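# Stack the 96-well plate from nest N1 onto N2's plate

## Task

Lift the 96-well plate out of plate nest N1 and set it on top of the plate already in nest N2 so the two are fully nested and the A1 wells line up (A1 is at each plate's cut-off corner). The plate in N2 has to stay lying flat in its nest. The stack must hold on its own, not because the robot is holding it. When finished, open the gripper and move the arm away.

## Robot and tools

Robot: two 7-joint arms, left_arm and right_arm, both mounted on a single upright column behind the near edge of the table, each ending in a two-finger parallel gripper. left_arm is the robot's own left and sits on the +y side. Viewed from the robot's side of the table, N1 is the left nest and N2 the right one. Each plate has one cut corner, and well A1 is at that corner.

Scene frame: z = 0 is the table top, +z is up, +x points out over the table, and the origin is 0.07 m behind the midpoint of the table's near edge. The robot faces roughly +x but may be rotated slightly about the column. Arm bases: left_arm at (-0.005, +0.031, +0.479), right_arm at (+0.004, -0.031, +0.479), both with quat_wxyz (+0.997, 0, 0, +0.072). Gripper frame: the fingers point along its +z axis and close along its y axis. end_effector_position is the point between the closed pads, under 1 cm short of the fingertips. When the fingers close, the tips travel about 17 mm further along +z. The reported hand positions can be a little wrong, more so at long reach.

Command row (used by execute_actions and move): one flat list of 16 numbers covering both arms. The order is left_arm x, y, z, qw, qx, qy, qz, opening, then the same eight for right_arm. x, y, z is an absolute target position in metres in the scene frame, and qw..qz is an absolute target orientation (w first) in the scene frame, so each is a pose, not an offset. Opening runs from -1 (closed) to +1 (fully open, 0.145 m). Both arms must always be filled in. To keep an arm still, repeat its last reported pose and the opening it should have. To keep an orientation fixed, send the same quaternion every time instead of copying the reported one, which drifts.

execute_actions(actions): a list of actions. Each action is a table of 1 to 15 rows, and each row lasts one control step (1/30 s). If there are fewer than 15 rows, the last row is held for the remaining steps. An empty list just returns the current state and images. Every step, the command is clipped to within 70 mm and 16 degrees of the measured pose, so a distant target can take several actions. Damped IK puts position ahead of orientation. A target more than 0.6 m from the gripper's current position along any of its axes causes that action to be rejected for both arms. A malformed action, or a first action that fails this check, rejects the whole call.

move(target, speed, blocking): target is one 16-number row of absolute poses as above. Each gripper follows a straight line, and both paths finish together within 0.5 to 10 s; anything longer is cut off at 10 s. speed is in m/s, from 0.002 to 0.5 (default 0.25), and turning is capped at twice that value in rad/s. The opening is applied at the start. The path does not avoid obstacles or the other arm, and a gripper can lag, drift or briefly go much faster than speed. A faster move, or a target set deeper past a contact, hits or presses harder. With blocking=false the call returns after 0.5 s while the arm continues; check with wait(0) or halt with stop() before sending anything new. The extra 'move:' line reports how the move ended (done, off_target, moving, held, fault) along with each gripper's distance to its target. limits=paced means the pose was clipped. limits=held means some steps were blocked, and a sudden fast catch-up can follow.

wait(seconds): 0 to 10 s with each arm holding its last command. It returns early if a running move finishes. stop(): brakes a running move, and the arm needs some room to do so. zoom_image(camera, region): an enlarged crop [x0, y0, x1, y1] in pixels, at most 504x504, from cam_low, cam_left_wrist or cam_right_wrist (each 896x504). read_manual(section): licence texts only. finished_scene(scene): ends the current scene (pass its number) and reports whether the task succeeded. This cannot be undone.

Result lines: the state line gives each gripper's position and quaternion. grip_measured is the actual finger opening on the command scale. To hold something, command an opening well below grip_measured, since a bigger gap squeezes harder; the limit is about 10 N per pad. 'Hand target' is the pose the controller is currently driving toward. Step readings list positions at some steps, and HELD marks steps where an arm's command was held back. 'pose unreachable' means a clearance check changed or blocked that arm's command. FAULT and OVER-TEMPERATURE FAULT lines mean an arm has stopped. MOTOR HOT appears from 85 °C; holding a load heats the motors, and at 100 °C the arm stops and its joints go slack.

Order of work: look at the images, open a gripper above the N1 plate, lower it, grip the plate's edges, lift it clear, carry it over N2 and match it to the lower plate (cut corners on the same side), lower it slowly until it seats, open, rise and move away, check it visually, then call finished_scene.

Avoid: dropping the plate from any real height (a few millimetres at release is fine), knocking anything off the table, shifting or tilting the lower plate, fast or hard contact, arms colliding or pushing on each other, and holding heavy loads longer than needed. Loose objects can occasionally get a brief push from outside.

Each tool is called as name(argument=value, ...), one argument or row to a line, values as JSON.

## Session

execute_actions(
  actions=[],
)

Scene clock: 0.00 s.
left_arm: end_effector_position=(+0.2569, +0.2773, +0.2534) grip_measured=+1.00 end_effector_quat_wxyz=(+0.473, +0.041, +0.759, -0.445) | right_arm: end_effector_position=(+0.3078, +0.2154, +0.3410) grip_measured=+1.00 end_effector_quat_wxyz=(+0.384, -0.334, +0.779, +0.365)
Joint positions: left_arm=[ 0.626  1.253 -1.351  1.233 -1.357  0.061 -1.039  0.145] | right_arm=[ 1.139  0.043 -1.349  1.412 -1.524 -0.408  0.49   0.145]
Joint velocities: left_arm=[-0.033 -0.011  0.017 -0.002 -0.051 -0.007 -0.051  0.   ] | right_arm=[-0.033  0.077  0.002 -0.022  0.007 -0.051 -0.007 -0.   ]
Motor temperatures (°C, as the motors report them): left_arm=[23 21 22 25 23 21 22] | right_arm=[21 22 22 22 21 22 22]
Hand target (left_arm): +0.257, +0.277, +0.253; +0.473, +0.041, +0.759, -0.445
Hand target (right_arm): +0.308, +0.215, +0.341; +0.384, -0.334, +0.779, +0.365

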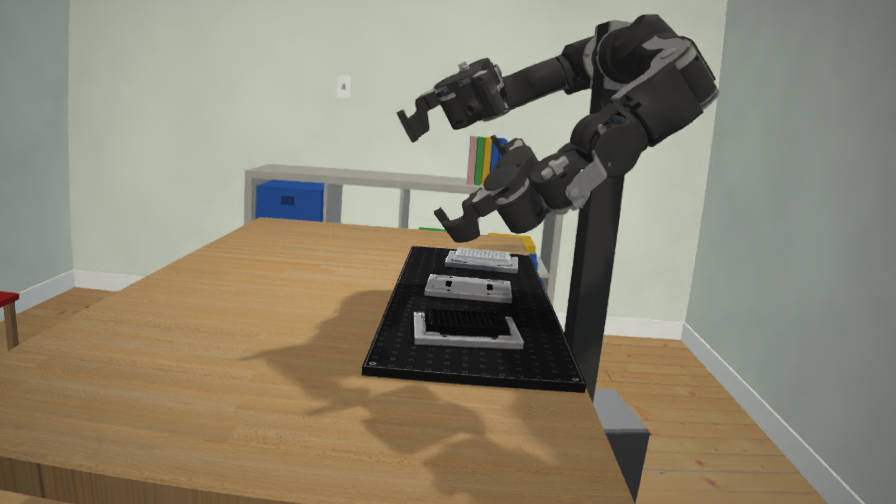

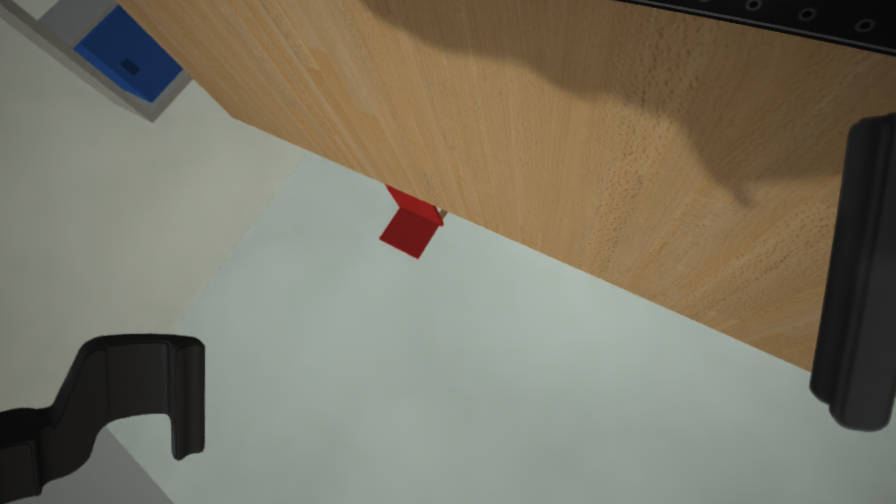

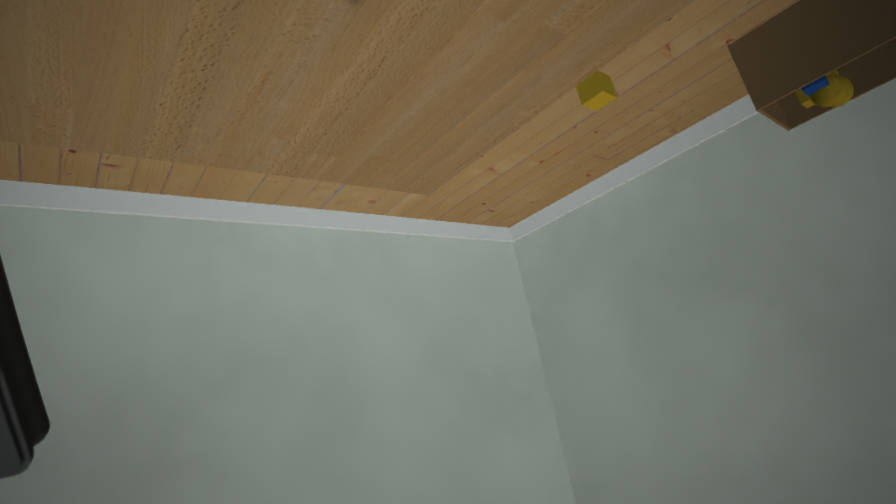

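zoom_image(
  camera="cam_low",
  region=[350, 230, 600, 400],
)

Region (350, 230, 600, 400) of cam_low's 896x504 image, scaled by 2.016, with more detail than that image has; it fills the top 343 rows of this view, and the rest is white.

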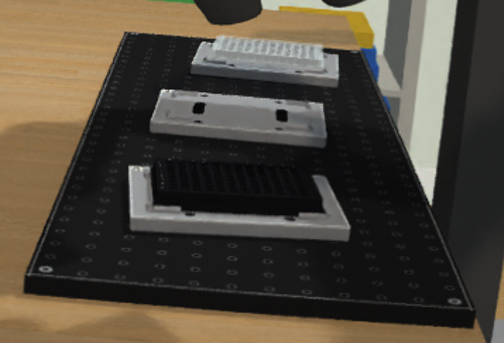

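move(
  target=[0.2569,0.2773,0.2534,0.473,0.041,0.759,-0.445,0.6,0.30,-0.03,0.30,0.3064,0.5317,0.6778,0.4028,0.6],
  speed=0.35,
)

Scene clock: 111.83 s.
left_arm: end_effector_position=(+0.2569, +0.2773, +0.2534) grip_measured=+0.60 end_effector_quat_wxyz=(+0.473, +0.041, +0.759, -0.445) | right_arm: end_effector_position=(+0.2937, -0.0280, +0.3017) grip_measured=+0.60 end_effector_quat_wxyz=(+0.302, +0.526, +0.687, +0.400)
Joint positions: left_arm=[ 0.626  1.253 -1.351  1.233 -1.357  0.061 -1.039  0.119] | right_arm=[ 0.135  0.362 -0.666  2.255 -1.585  0.645  1.192  0.119]
Joint velocities: left_arm=[ 0.011 -0.077 -0.012 -0.002 -0.066 -0.007 -0.007 -0.   ] | right_arm=[ 0.011  0.055 -0.007  0.002 -0.037  0.007  0.051 -0.   ]
Motor temperatures (°C, as the motors report them): left_arm=[24 23 22 24 23 21 22] | right_arm=[25 22 25 23 21 22 22]
Hand target (left_arm): +0.257, +0.277, +0.253; +0.473, +0.041, +0.759, -0.445
Hand target (right_arm): +0.293, -0.028, +0.301; +0.300, +0.528, +0.687, +0.398
Off the commanded pose (left_arm): 0.000 m, 0 deg.
Off the commanded pose (right_arm): 0.007 m, 1 deg.
move: off_target (right_arm)

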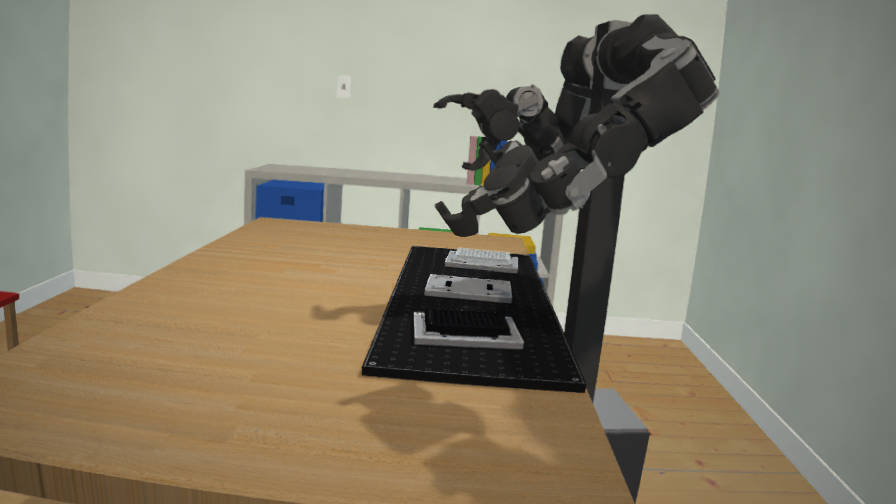

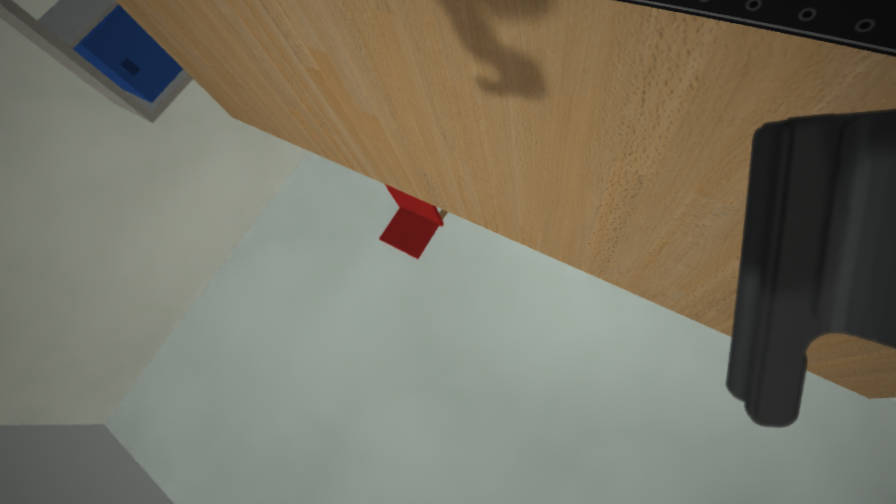

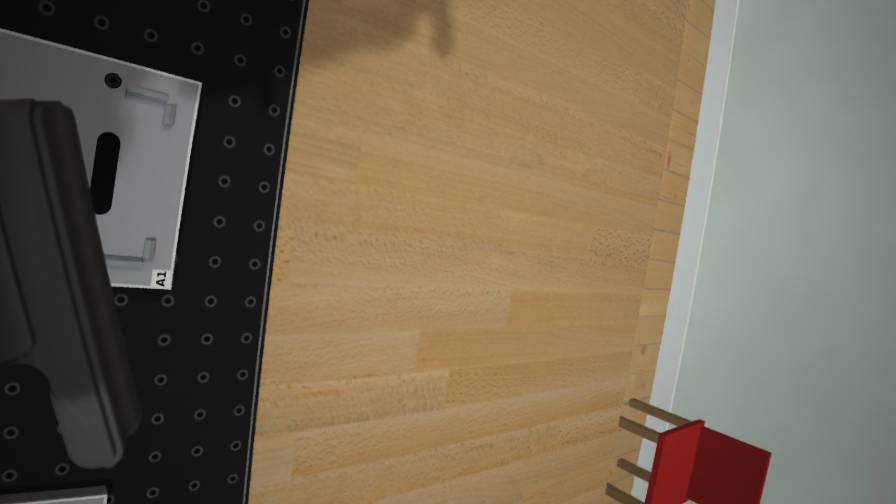

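move(
  target=[0.26,0.28,0.23,0.3317,-0.666,0.5318,-0.4031,0.6,0.40,-0.25,0.15,0.0749,0.7973,-0.1013,0.5901,0.6],
  speed=0.4,
)

Scene clock: 234.53 s.
left_arm: end_effector_position=(+0.2608, +0.2826, +0.2307) grip_measured=+0.60 end_effector_quat_wxyz=(-0.336, +0.668, -0.531, +0.398) | right_arm: end_effector_position=(+0.4002, -0.2482, +0.1545) grip_measured=+0.60 end_effector_quat_wxyz=(+0.068, +0.800, -0.093, +0.589)
Joint positions: left_arm=[ 0.48   1.349 -1.287  1.897  0.046  0.394 -0.345  0.119] | right_arm=[ 0.207 -0.113  0.69   1.19  -0.293  0.012  0.22   0.119]
Joint velocities: left_arm=[-0.011 -0.099  0.002 -0.012  0.007  0.007 -0.022  0.   ] | right_arm=[-0.011  0.011 -0.002 -0.007  0.007  0.022 -0.007  0.   ]
Motor temperatures (°C, as the motors report them): left_arm=[24 23 23 24 24 21 21] | right_arm=[23 21 23 25 21 22 22]
Hand target (left_arm): +0.261, +0.282, +0.231; -0.335, +0.669, -0.531, +0.398
Hand target (right_arm): +0.400, -0.248, +0.153; +0.067, +0.801, -0.094, +0.588
Off the commanded pose (left_arm): 0.003 m, 1 deg.
Off the commanded pose (right_arm): 0.005 m, 1 deg.
move: off_target (right_arm)

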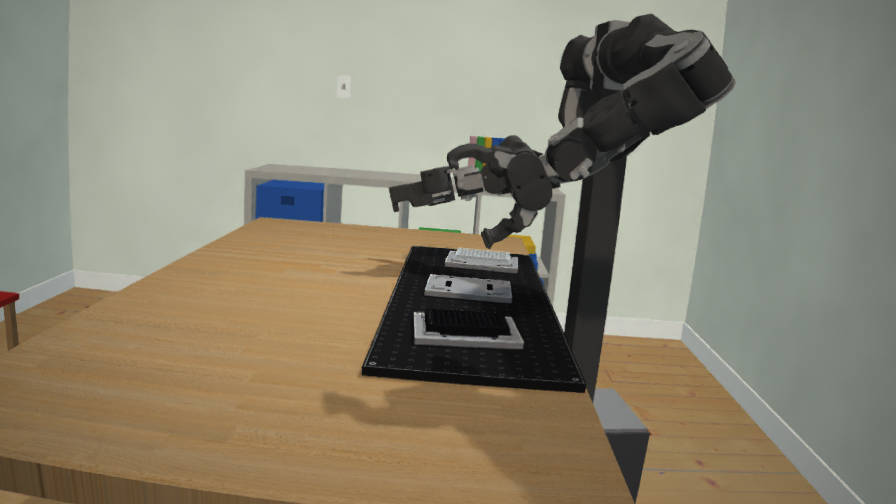

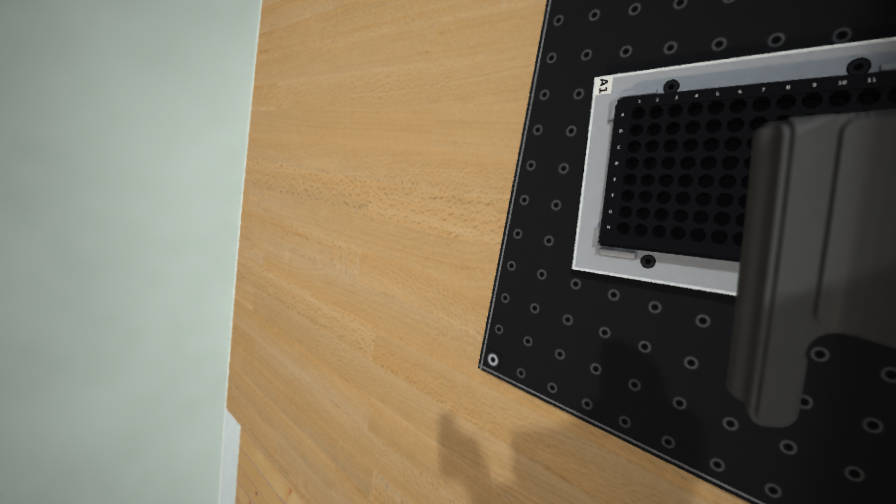

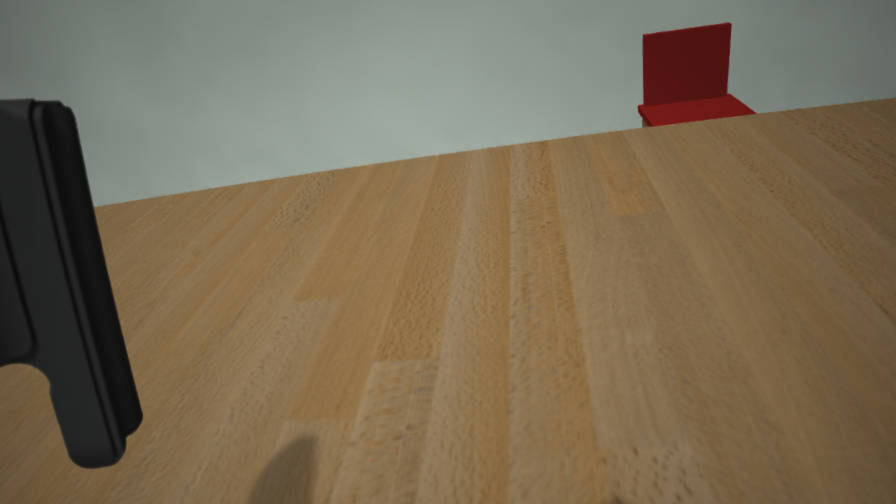

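move(
  target=[0.235,0.235,0.17,0.0,0.9914,0.0,0.1305,0.6,0.38,-0.25,0.16,-0.2771,0.5950,-0.5403,0.5264,0.6],
  speed=0.4,
)

Scene clock: 333.70 s.
left_arm: end_effector_position=(+0.2338, +0.2370, +0.1685) grip_measured=+0.60 end_effector_quat_wxyz=(+0.007, +0.980, -0.029, +0.197) | right_arm: end_effector_position=(+0.3814, -0.2516, +0.1628) grip_measured=+0.60 end_effector_quat_wxyz=(-0.277, +0.590, -0.539, +0.534)
Joint positions: left_arm=[ 0.344  1.023 -0.839  1.826  1.558  0.798 -0.649  0.119] | right_arm=[ 0.135 -0.16   0.708  1.308  0.934  0.218  0.064  0.119]
Joint velocities: left_arm=[-0.011 -0.099 -0.002 -0.012 -0.022  0.066  0.037 -0.   ] | right_arm=[ 0.011 -0.077 -0.002 -0.012  0.037 -0.037  0.007 -0.   ]
Motor temperatures (°C, as the motors report them): left_arm=[24 23 23 24 23 21 21] | right_arm=[23 21 22 24 21 23 22]
Hand target (left_arm): +0.234, +0.236, +0.168; +0.010, +0.980, -0.028, +0.197
Hand target (right_arm): +0.380, -0.251, +0.161; -0.276, +0.592, -0.540, +0.530
Off the commanded pose (left_arm): 0.003 m, 8 deg.
Off the commanded pose (right_arm): 0.004 m, 1 deg.
joint sent to its limit (left arm) — the command would take joint 5 (forearm roll) past its upper limit and joint 6 (wrist pitch) past its upper limit, so those joints were sent only as far as their limits.
joint sent to its limit (right arm) — the command would take joint 2 (shoulder roll) past its lower limit, so that joint was sent only as far as its limit.
move: off_target (left_arm, right_arm)

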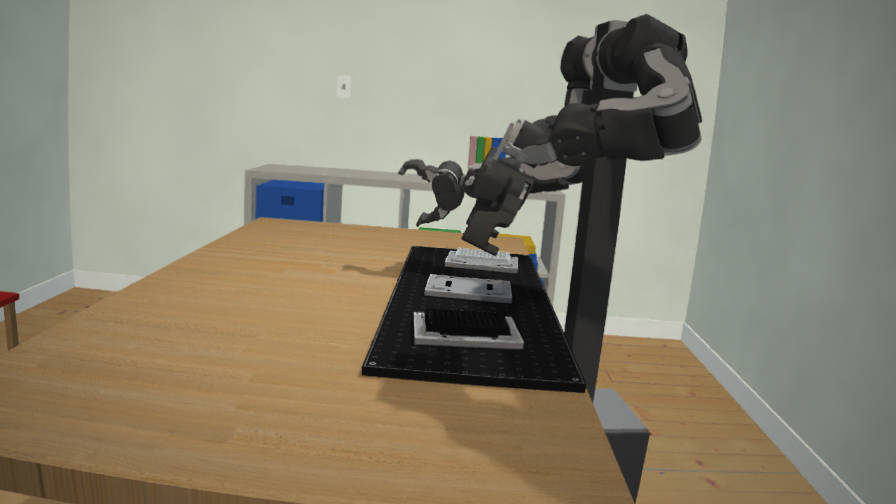

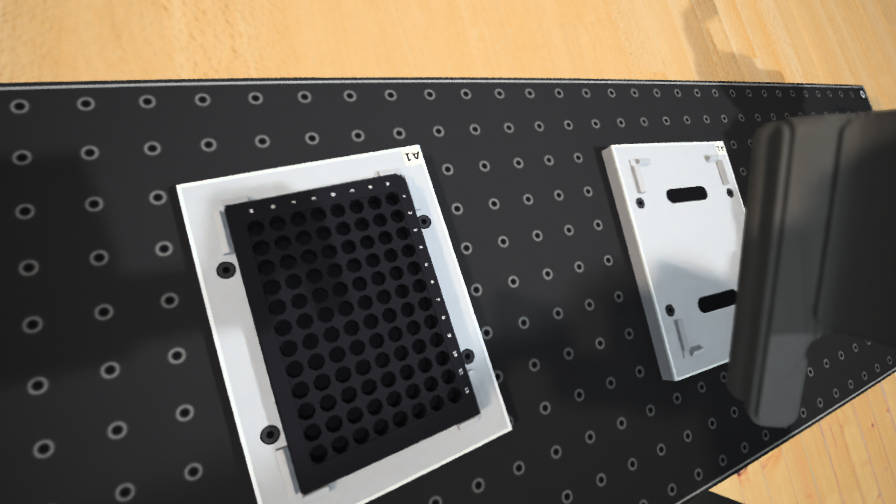

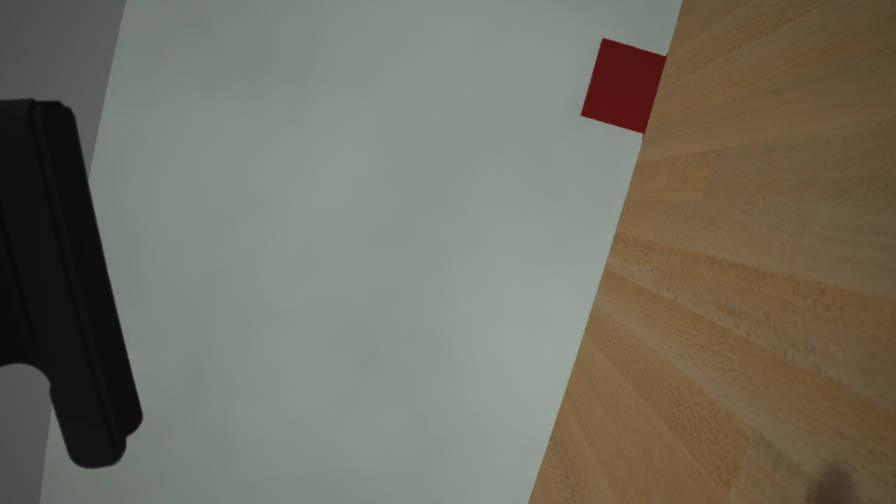

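move(
  target=[0.235,0.235,0.13,0.0,0.9914,0.0,0.1305,0.6,0.235,-0.245,0.13,-0.0073,0.9899,0.0553,0.1303,0.6],
  speed=0.35,
)

Scene clock: 346.13 s.
left_arm: end_effector_position=(+0.2352, +0.2344, +0.1301) grip_measured=+0.60 end_effector_quat_wxyz=(+0.005, +0.988, -0.006, +0.152) | right_arm: end_effector_position=(+0.2362, -0.2472, +0.1298) grip_measured=+0.60 end_effector_quat_wxyz=(-0.012, +0.989, +0.055, +0.135)
Joint positions: left_arm=[ 0.399  0.905 -0.937  1.644  1.558  0.798 -0.649  0.119] | right_arm=[-0.279  1.064 -0.299  1.767  1.446  0.783 -0.492  0.119]
Joint velocities: left_arm=[ 0.011  0.033 -0.007 -0.012  0.066 -0.066 -0.051 -0.   ] | right_arm=[ 0.011 -0.055 -0.012  0.002  0.066 -0.037  0.022  0.   ]
Motor temperatures (°C, as the motors report them): left_arm=[24 23 23 24 23 21 21] | right_arm=[23 21 22 25 21 22 22]
Hand target (left_arm): +0.235, +0.235, +0.130; +0.004, +0.988, -0.006, +0.151
Hand target (right_arm): +0.235, -0.247, +0.129; -0.010, +0.990, +0.056, +0.133
Off the commanded pose (left_arm): 0.001 m, 3 deg.
Off the commanded pose (right_arm): 0.003 m, 1 deg.
joint sent to its limit (left arm) — the command would take joint 5 (forearm roll) past its upper limit and joint 6 (wrist pitch) past its upper limit, so those joints were sent only as far as their limits.
joint sent to its limit (right arm) — the command would take joint 6 (wrist pitch) past its upper limit, so that joint was sent only as far as its limit.
move: off_target (left_arm)

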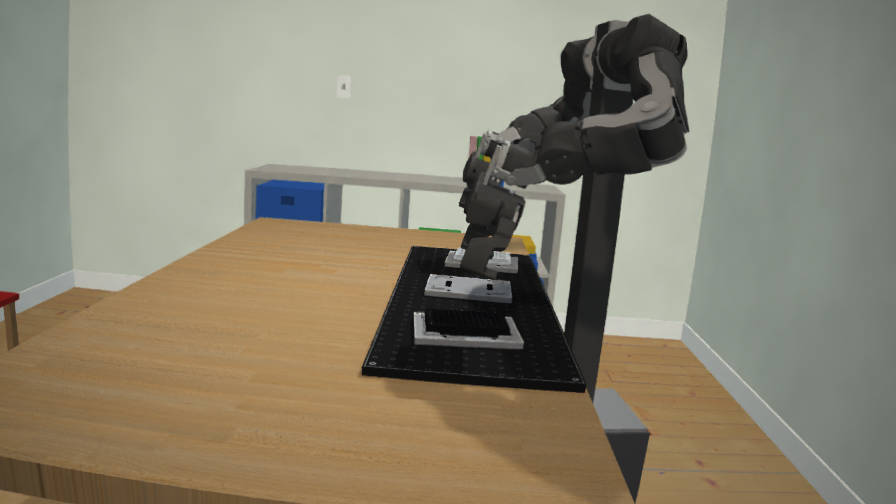

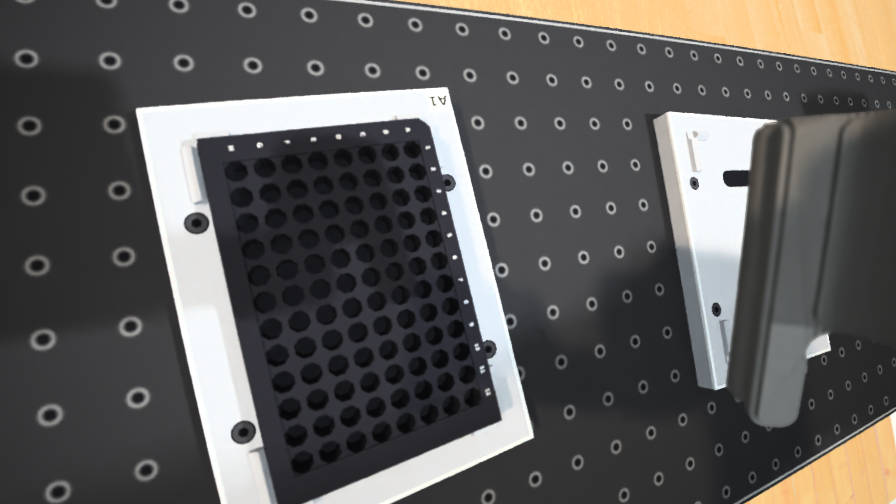

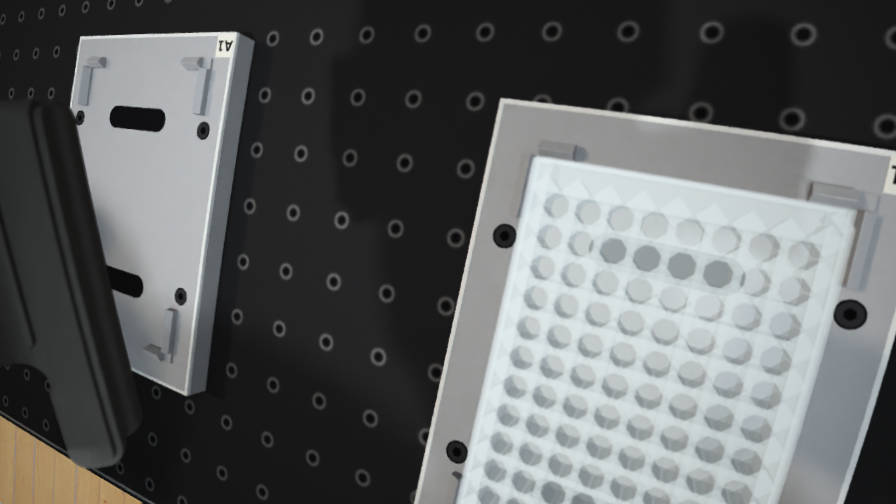

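zoom_image(
  camera="cam_right_wrist",
  region=[480, 90, 896, 330],
)

Region (480, 90, 896, 330) of cam_right_wrist's 896x504 image, scaled by 1.212, with more detail than that image has; it fills the top 291 rows of this view, and the rest is white.

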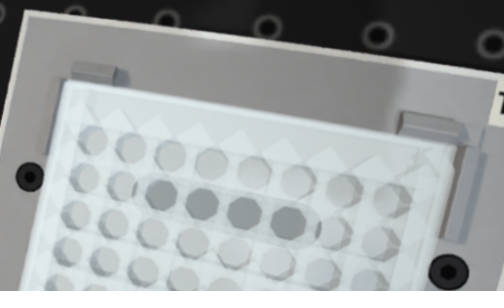

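move(
  target=[0.235,0.235,0.13,0.004,0.988,-0.006,0.151,0.6,0.214,-0.268,0.095,0.0046,0.9908,-0.0346,0.1304,0.6],
  speed=0.15,
)

Scene clock: 467.00 s.
left_arm: end_effector_position=(+0.2352, +0.2344, +0.1301) grip_measured=+0.60 end_effector_quat_wxyz=(+0.005, +0.988, -0.006, +0.152) | right_arm: end_effector_position=(+0.2133, -0.2670, +0.0952) grip_measured=+0.60 end_effector_quat_wxyz=(+0.002, +0.991, -0.031, +0.129)
Joint positions: left_arm=[ 0.399  0.905 -0.937  1.644  1.558  0.798 -0.649  0.119] | right_arm=[-0.376  0.986 -0.283  1.662  1.443  0.643 -0.51   0.119]
Joint velocities: left_arm=[ 0.011  0.033  0.002  0.002 -0.037  0.007  0.022 -0.   ] | right_arm=[-0.033 -0.055 -0.007 -0.017  0.007 -0.022 -0.051 -0.   ]
Motor temperatures (°C, as the motors report them): left_arm=[25 22 23 24 23 21 21] | right_arm=[22 23 23 24 21 22 22]
Hand target (left_arm): +0.235, +0.235, +0.130; +0.004, +0.988, -0.006, +0.151
Hand target (right_arm): +0.214, -0.268, +0.095; +0.004, +0.991, -0.033, +0.130
Off the commanded pose (left_arm): 0.001 m, 0 deg.
Off the commanded pose (right_arm): 0.001 m, 1 deg.
joint sent to its limit (left arm) — the command would take joint 5 (forearm roll) past its upper limit and joint 6 (wrist pitch) past its upper limit, so those joints were sent only as far as their limits.
move: done

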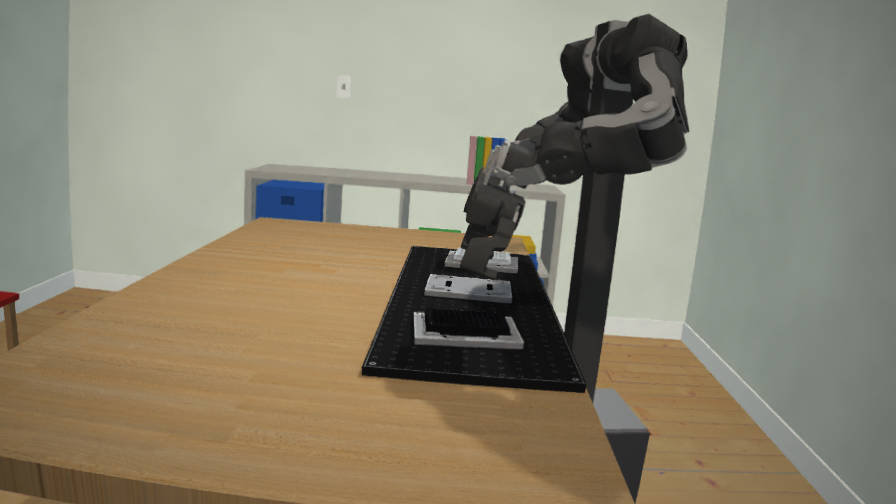

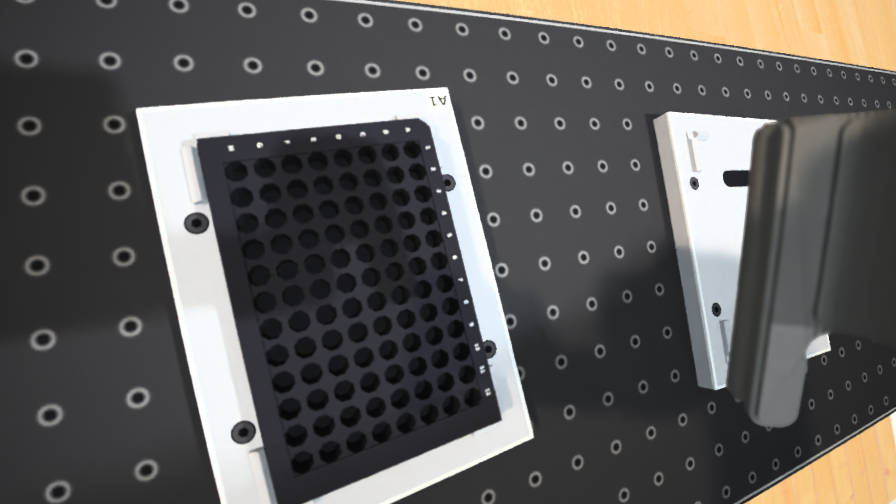

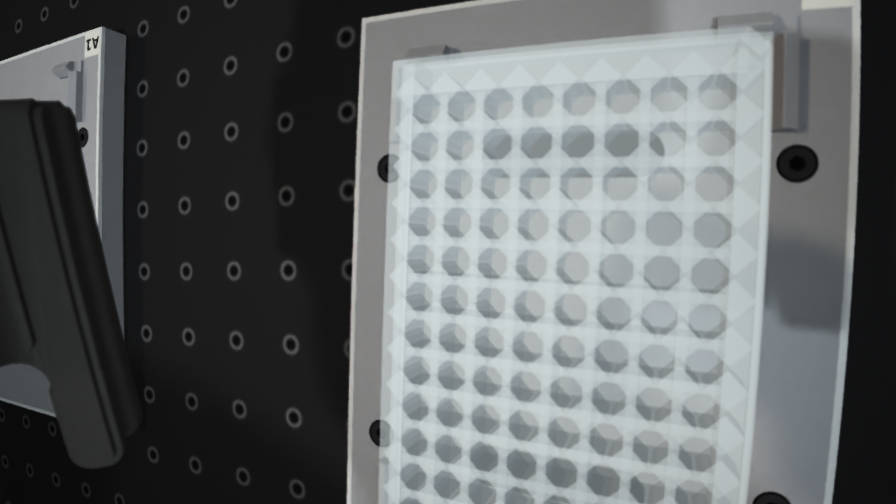

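zoom_image(
  camera="cam_right_wrist",
  region=[660, 0, 880, 140],
)

zoom_image(
  camera="cam_right_wrist",
  region=[340, 0, 560, 140],
)

Region (660, 0, 880, 140) of cam_right_wrist's 896x504 image, scaled by 2.291, with more detail than that image has; it fills the top 321 rows of this view, and the rest is white.

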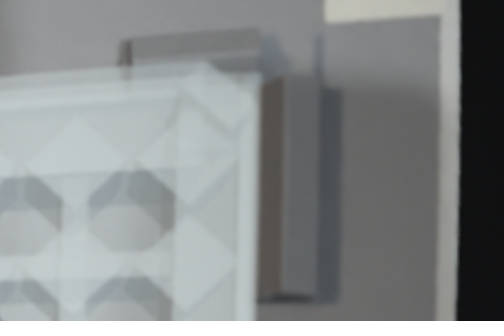

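Region (340, 0, 560, 140) of cam_right_wrist's 896x504 image, scaled by 2.291, with more detail than that image has; it fills the top 321 rows of this view, and the rest is white.

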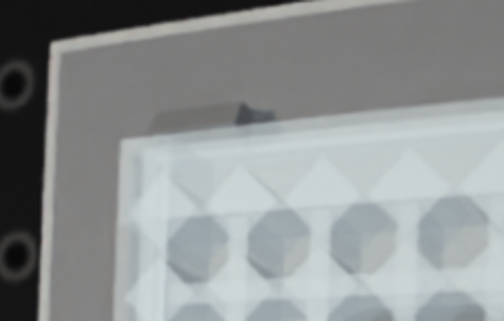

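move(
  target=[0.235,0.235,0.13,0.004,0.988,-0.006,0.151,0.6,0.218,-0.2675,0.050,0.0023,0.9912,-0.0173,0.1305,0.4],
  speed=0.05,
)

Scene clock: 507.70 s.
left_arm: end_effector_position=(+0.2352, +0.2344, +0.1301) grip_measured=+0.60 end_effector_quat_wxyz=(+0.005, +0.988, -0.006, +0.152) | right_arm: end_effector_position=(+0.2180, -0.2701, +0.0511) grip_measured=+0.40 end_effector_quat_wxyz=(+0.006, +0.991, -0.017, +0.130)
Joint positions: left_arm=[ 0.399  0.905 -0.937  1.644  1.558  0.798 -0.649  0.119] | right_arm=[-0.217  0.881 -0.452  1.411  1.268  0.584 -0.358  0.105]
Joint velocities: left_arm=[-0.099 -0.011  0.012 -0.012 -0.081 -0.066 -0.007  0.   ] | right_arm=[ 0.143  0.055 -0.012 -0.002  0.022 -0.022 -0.066 -0.   ]
Motor temperatures (°C, as the motors report them): left_arm=[25 22 23 24 23 21 21] | right_arm=[22 23 23 24 21 22 22]
Hand target (left_arm): +0.235, +0.235, +0.130; +0.004, +0.988, -0.006, +0.151
Hand target (right_arm): +0.218, -0.269, +0.050; +0.003, +0.991, -0.017, +0.130
Off the commanded pose (left_arm): 0.001 m, 0 deg.
Off the commanded pose (right_arm): 0.003 m, 0 deg.
joint sent to its limit (left arm) — the command would take joint 5 (forearm roll) past its upper limit and joint 6 (wrist pitch) past its upper limit, so those joints were sent only as far as their limits.
move: done

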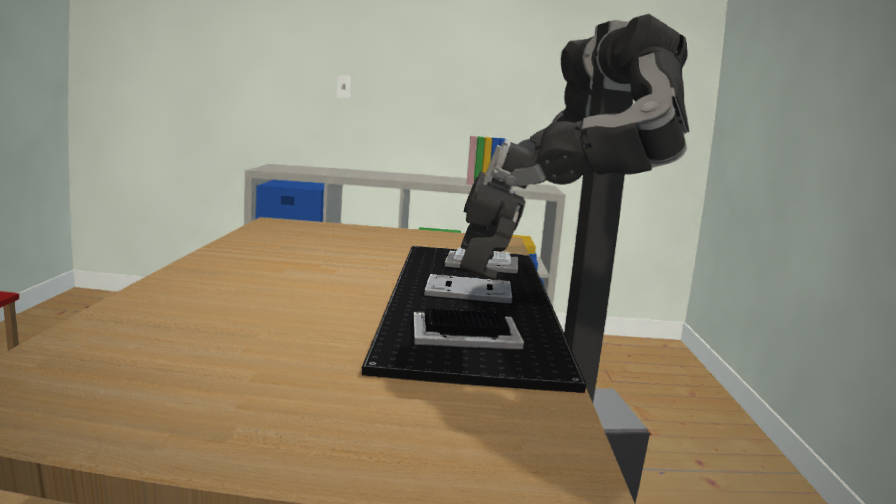

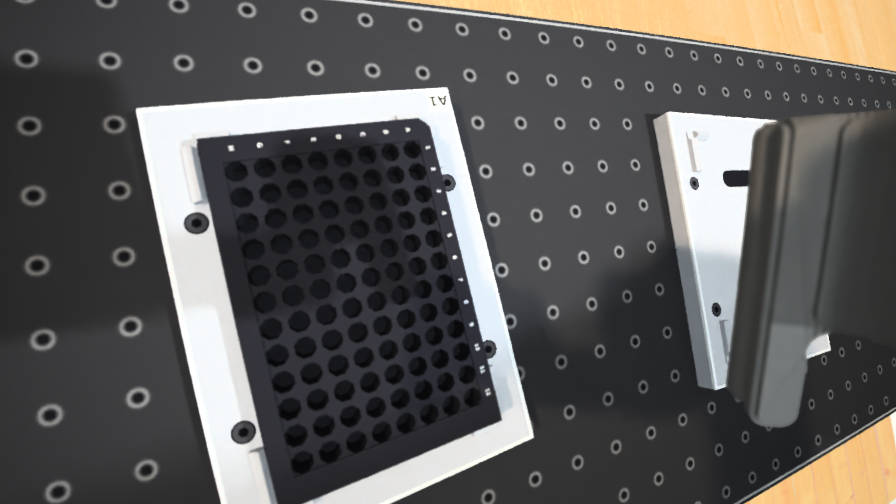

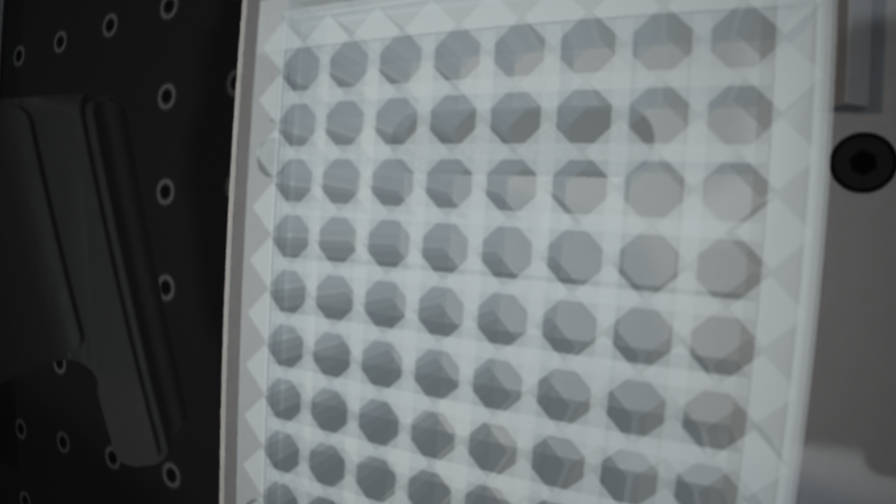

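move(
  target=[0.235,0.235,0.13,0.004,0.988,-0.006,0.151,0.6,0.2205,-0.2645,0.0455,0.0023,0.9912,-0.0173,0.1305,0.3],
  speed=0.01,
)

Scene clock: 535.03 s.
left_arm: end_effector_position=(+0.2352, +0.2344, +0.1301) grip_measured=+0.60 end_effector_quat_wxyz=(+0.005, +0.988, -0.006, +0.152) | right_arm: end_effector_position=(+0.2215, -0.2664, +0.0468) grip_measured=+0.30 end_effector_quat_wxyz=(+0.005, +0.991, -0.018, +0.132)
Joint positions: left_arm=[ 0.399  0.905 -0.937  1.644  1.558  0.798 -0.649  0.119] | right_arm=[-0.191  0.855 -0.465  1.385  1.251  0.584 -0.356  0.098]
Joint velocities: left_arm=[-0.077 -0.011 -0.017 -0.022  0.037 -0.037 -0.11   0.   ] | right_arm=[-0.011  0.011  0.002  0.002 -0.022 -0.037  0.051 -0.   ]
Motor temperatures (°C, as the motors report them): left_arm=[25 22 23 24 23 21 21] | right_arm=[22 23 23 23 21 22 22]
Hand target (left_arm): +0.235, +0.235, +0.130; +0.004, +0.988, -0.006, +0.151
Hand target (right_arm): +0.221, -0.265, +0.045; +0.002, +0.991, -0.017, +0.131
Off the commanded pose (left_arm): 0.001 m, 0 deg.
Off the commanded pose (right_arm): 0.003 m, 0 deg.
joint sent to its limit (left arm) — the command would take joint 5 (forearm roll) past its upper limit and joint 6 (wrist pitch) past its upper limit, so those joints were sent only as far as their limits.
move: done

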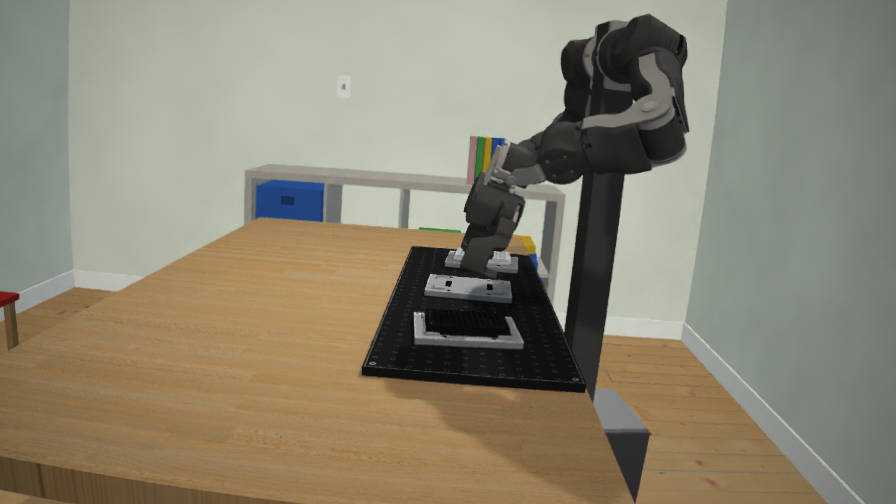

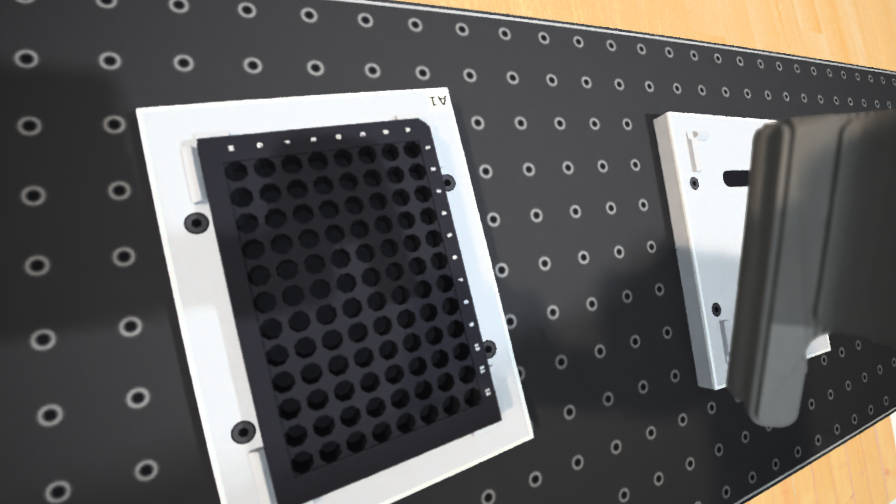

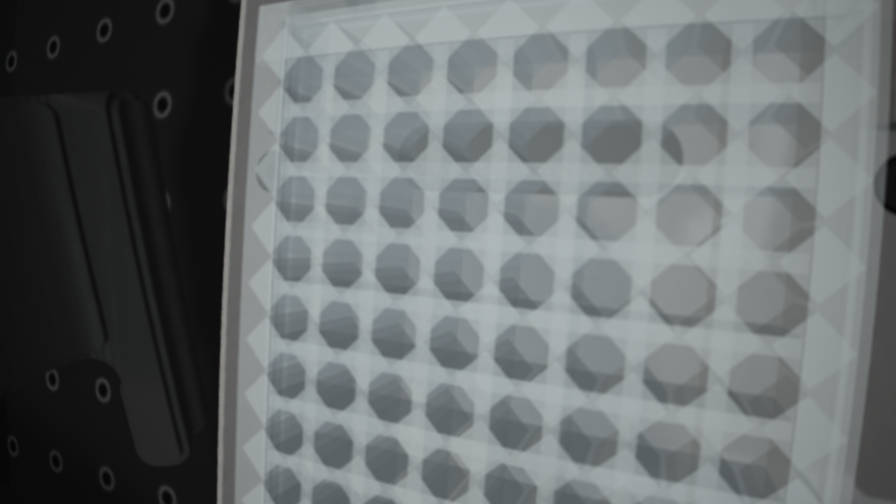

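execute_actions(
  actions=[
    [[0.235,0.235,0.13,0.004,0.988,-0.006,0.151,0.6,0.2210,-0.2647,0.0450,0.0023,0.9912,-0.0173,0.1305,0.27],[0.235,0.235,0.13,0.004,0.988,-0.006,0.151,0.6,0.2210,-0.2647,0.0446,0.0023,0.9912,-0.0173,0.1305,0.25],[0.235,0.235,0.13,0.004,0.988,-0.006,0.151,0.6,0.2210,-0.2647,0.0442,0.0023,0.9912,-0.0173,0.1305,0.23],[0.235,0.235,0.13,0.004,0.988,-0.006,0.151,0.6,0.2210,-0.2647,0.0439,0.0023,0.9912,-0.0173,0.1305,0.21],[0.235,0.235,0.13,0.004,0.988,-0.006,0.151,0.6,0.2210,-0.2647,0.0436,0.0023,0.9912,-0.0173,0.1305,0.20]],
  ],
)

Scene clock: 555.23 s.
left_arm: end_effector_position=(+0.2352, +0.2344, +0.1301) grip_measured=+0.60 end_effector_quat_wxyz=(+0.005, +0.988, -0.006, +0.152) | right_arm: end_effector_position=(+0.2215, -0.2667, +0.0447) grip_measured=+0.20 end_effector_quat_wxyz=(+0.006, +0.991, -0.018, +0.131)
Joint positions: left_arm=[ 0.399  0.905 -0.937  1.644  1.558  0.798 -0.649  0.119] | right_arm=[-0.184  0.849 -0.47   1.371  1.244  0.584 -0.349  0.09 ]
Joint velocities: left_arm=[-0.055  0.011  0.002 -0.012  0.007  0.007 -0.022 -0.   ] | right_arm=[ 0.011  0.033  0.007  0.017 -0.007 -0.066  0.037  0.   ]
Motor temperatures (°C, as the motors report them): left_arm=[25 22 23 24 23 21 21] | right_arm=[22 23 23 23 21 22 22]
Hand target (left_arm): +0.235, +0.235, +0.130; +0.004, +0.988, -0.006, +0.151
Hand target (right_arm): +0.221, -0.265, +0.044; +0.002, +0.991, -0.017, +0.130
Off the commanded pose (left_arm): 0.001 m, 0 deg.
Off the commanded pose (right_arm): 0.002 m, 0 deg.
joint sent to its limit (left arm) — the command would take joint 5 (forearm roll) past its upper limit and joint 6 (wrist pitch) past its upper limit, so those joints were sent only as far as their limits.
Step readings (end_effector_position):
0: left_arm (+0.2352, +0.2344, +0.1301) | right_arm (+0.2215, -0.2664, +0.0468)
1: left_arm (+0.2352, +0.2344, +0.1301) | right_arm (+0.2217, -0.2666, +0.0464)
2: left_arm (+0.2352, +0.2344, +0.1301) | right_arm (+0.2221, -0.2670, +0.0461)
4: left_arm (+0.2352, +0.2344, +0.1301) | right_arm (+0.2220, -0.2671, +0.0455)
8: left_arm (+0.2352, +0.2344, +0.1301) | right_arm (+0.2215, -0.2667, +0.0447)
15: end_effector_position above

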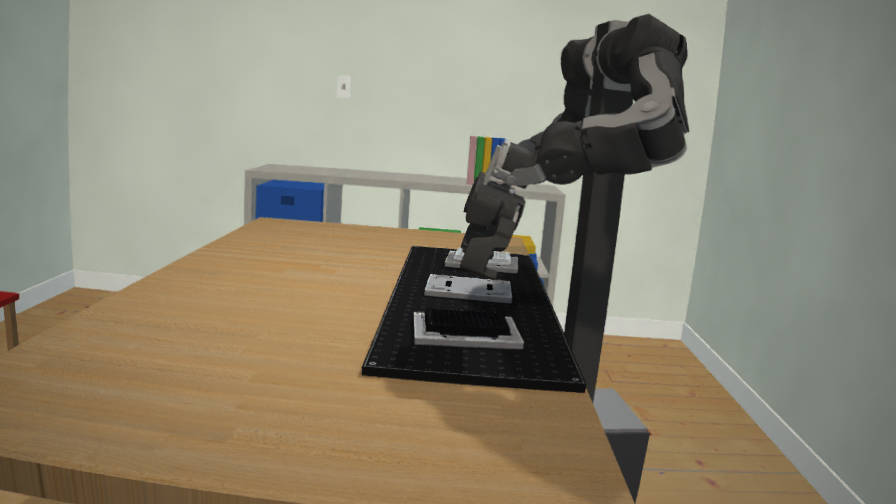

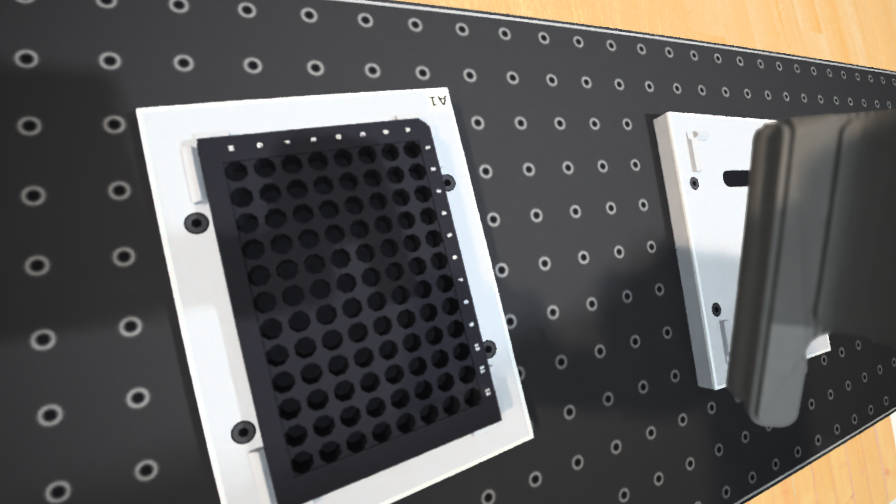

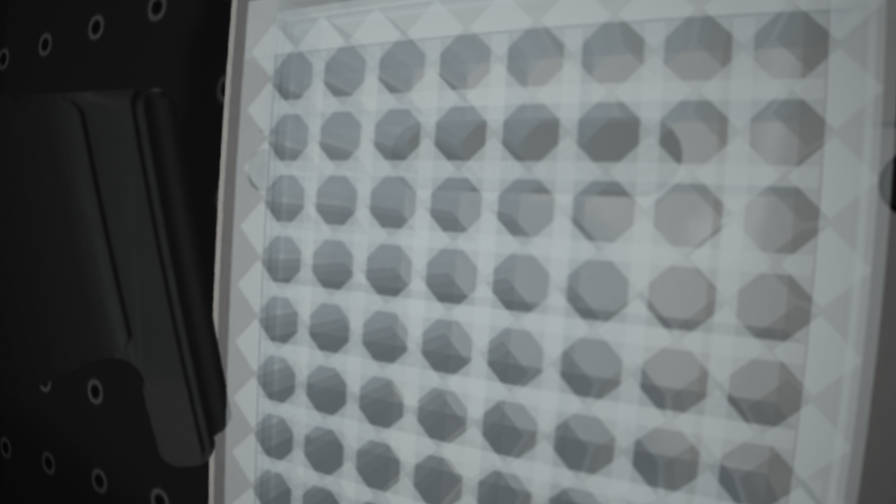

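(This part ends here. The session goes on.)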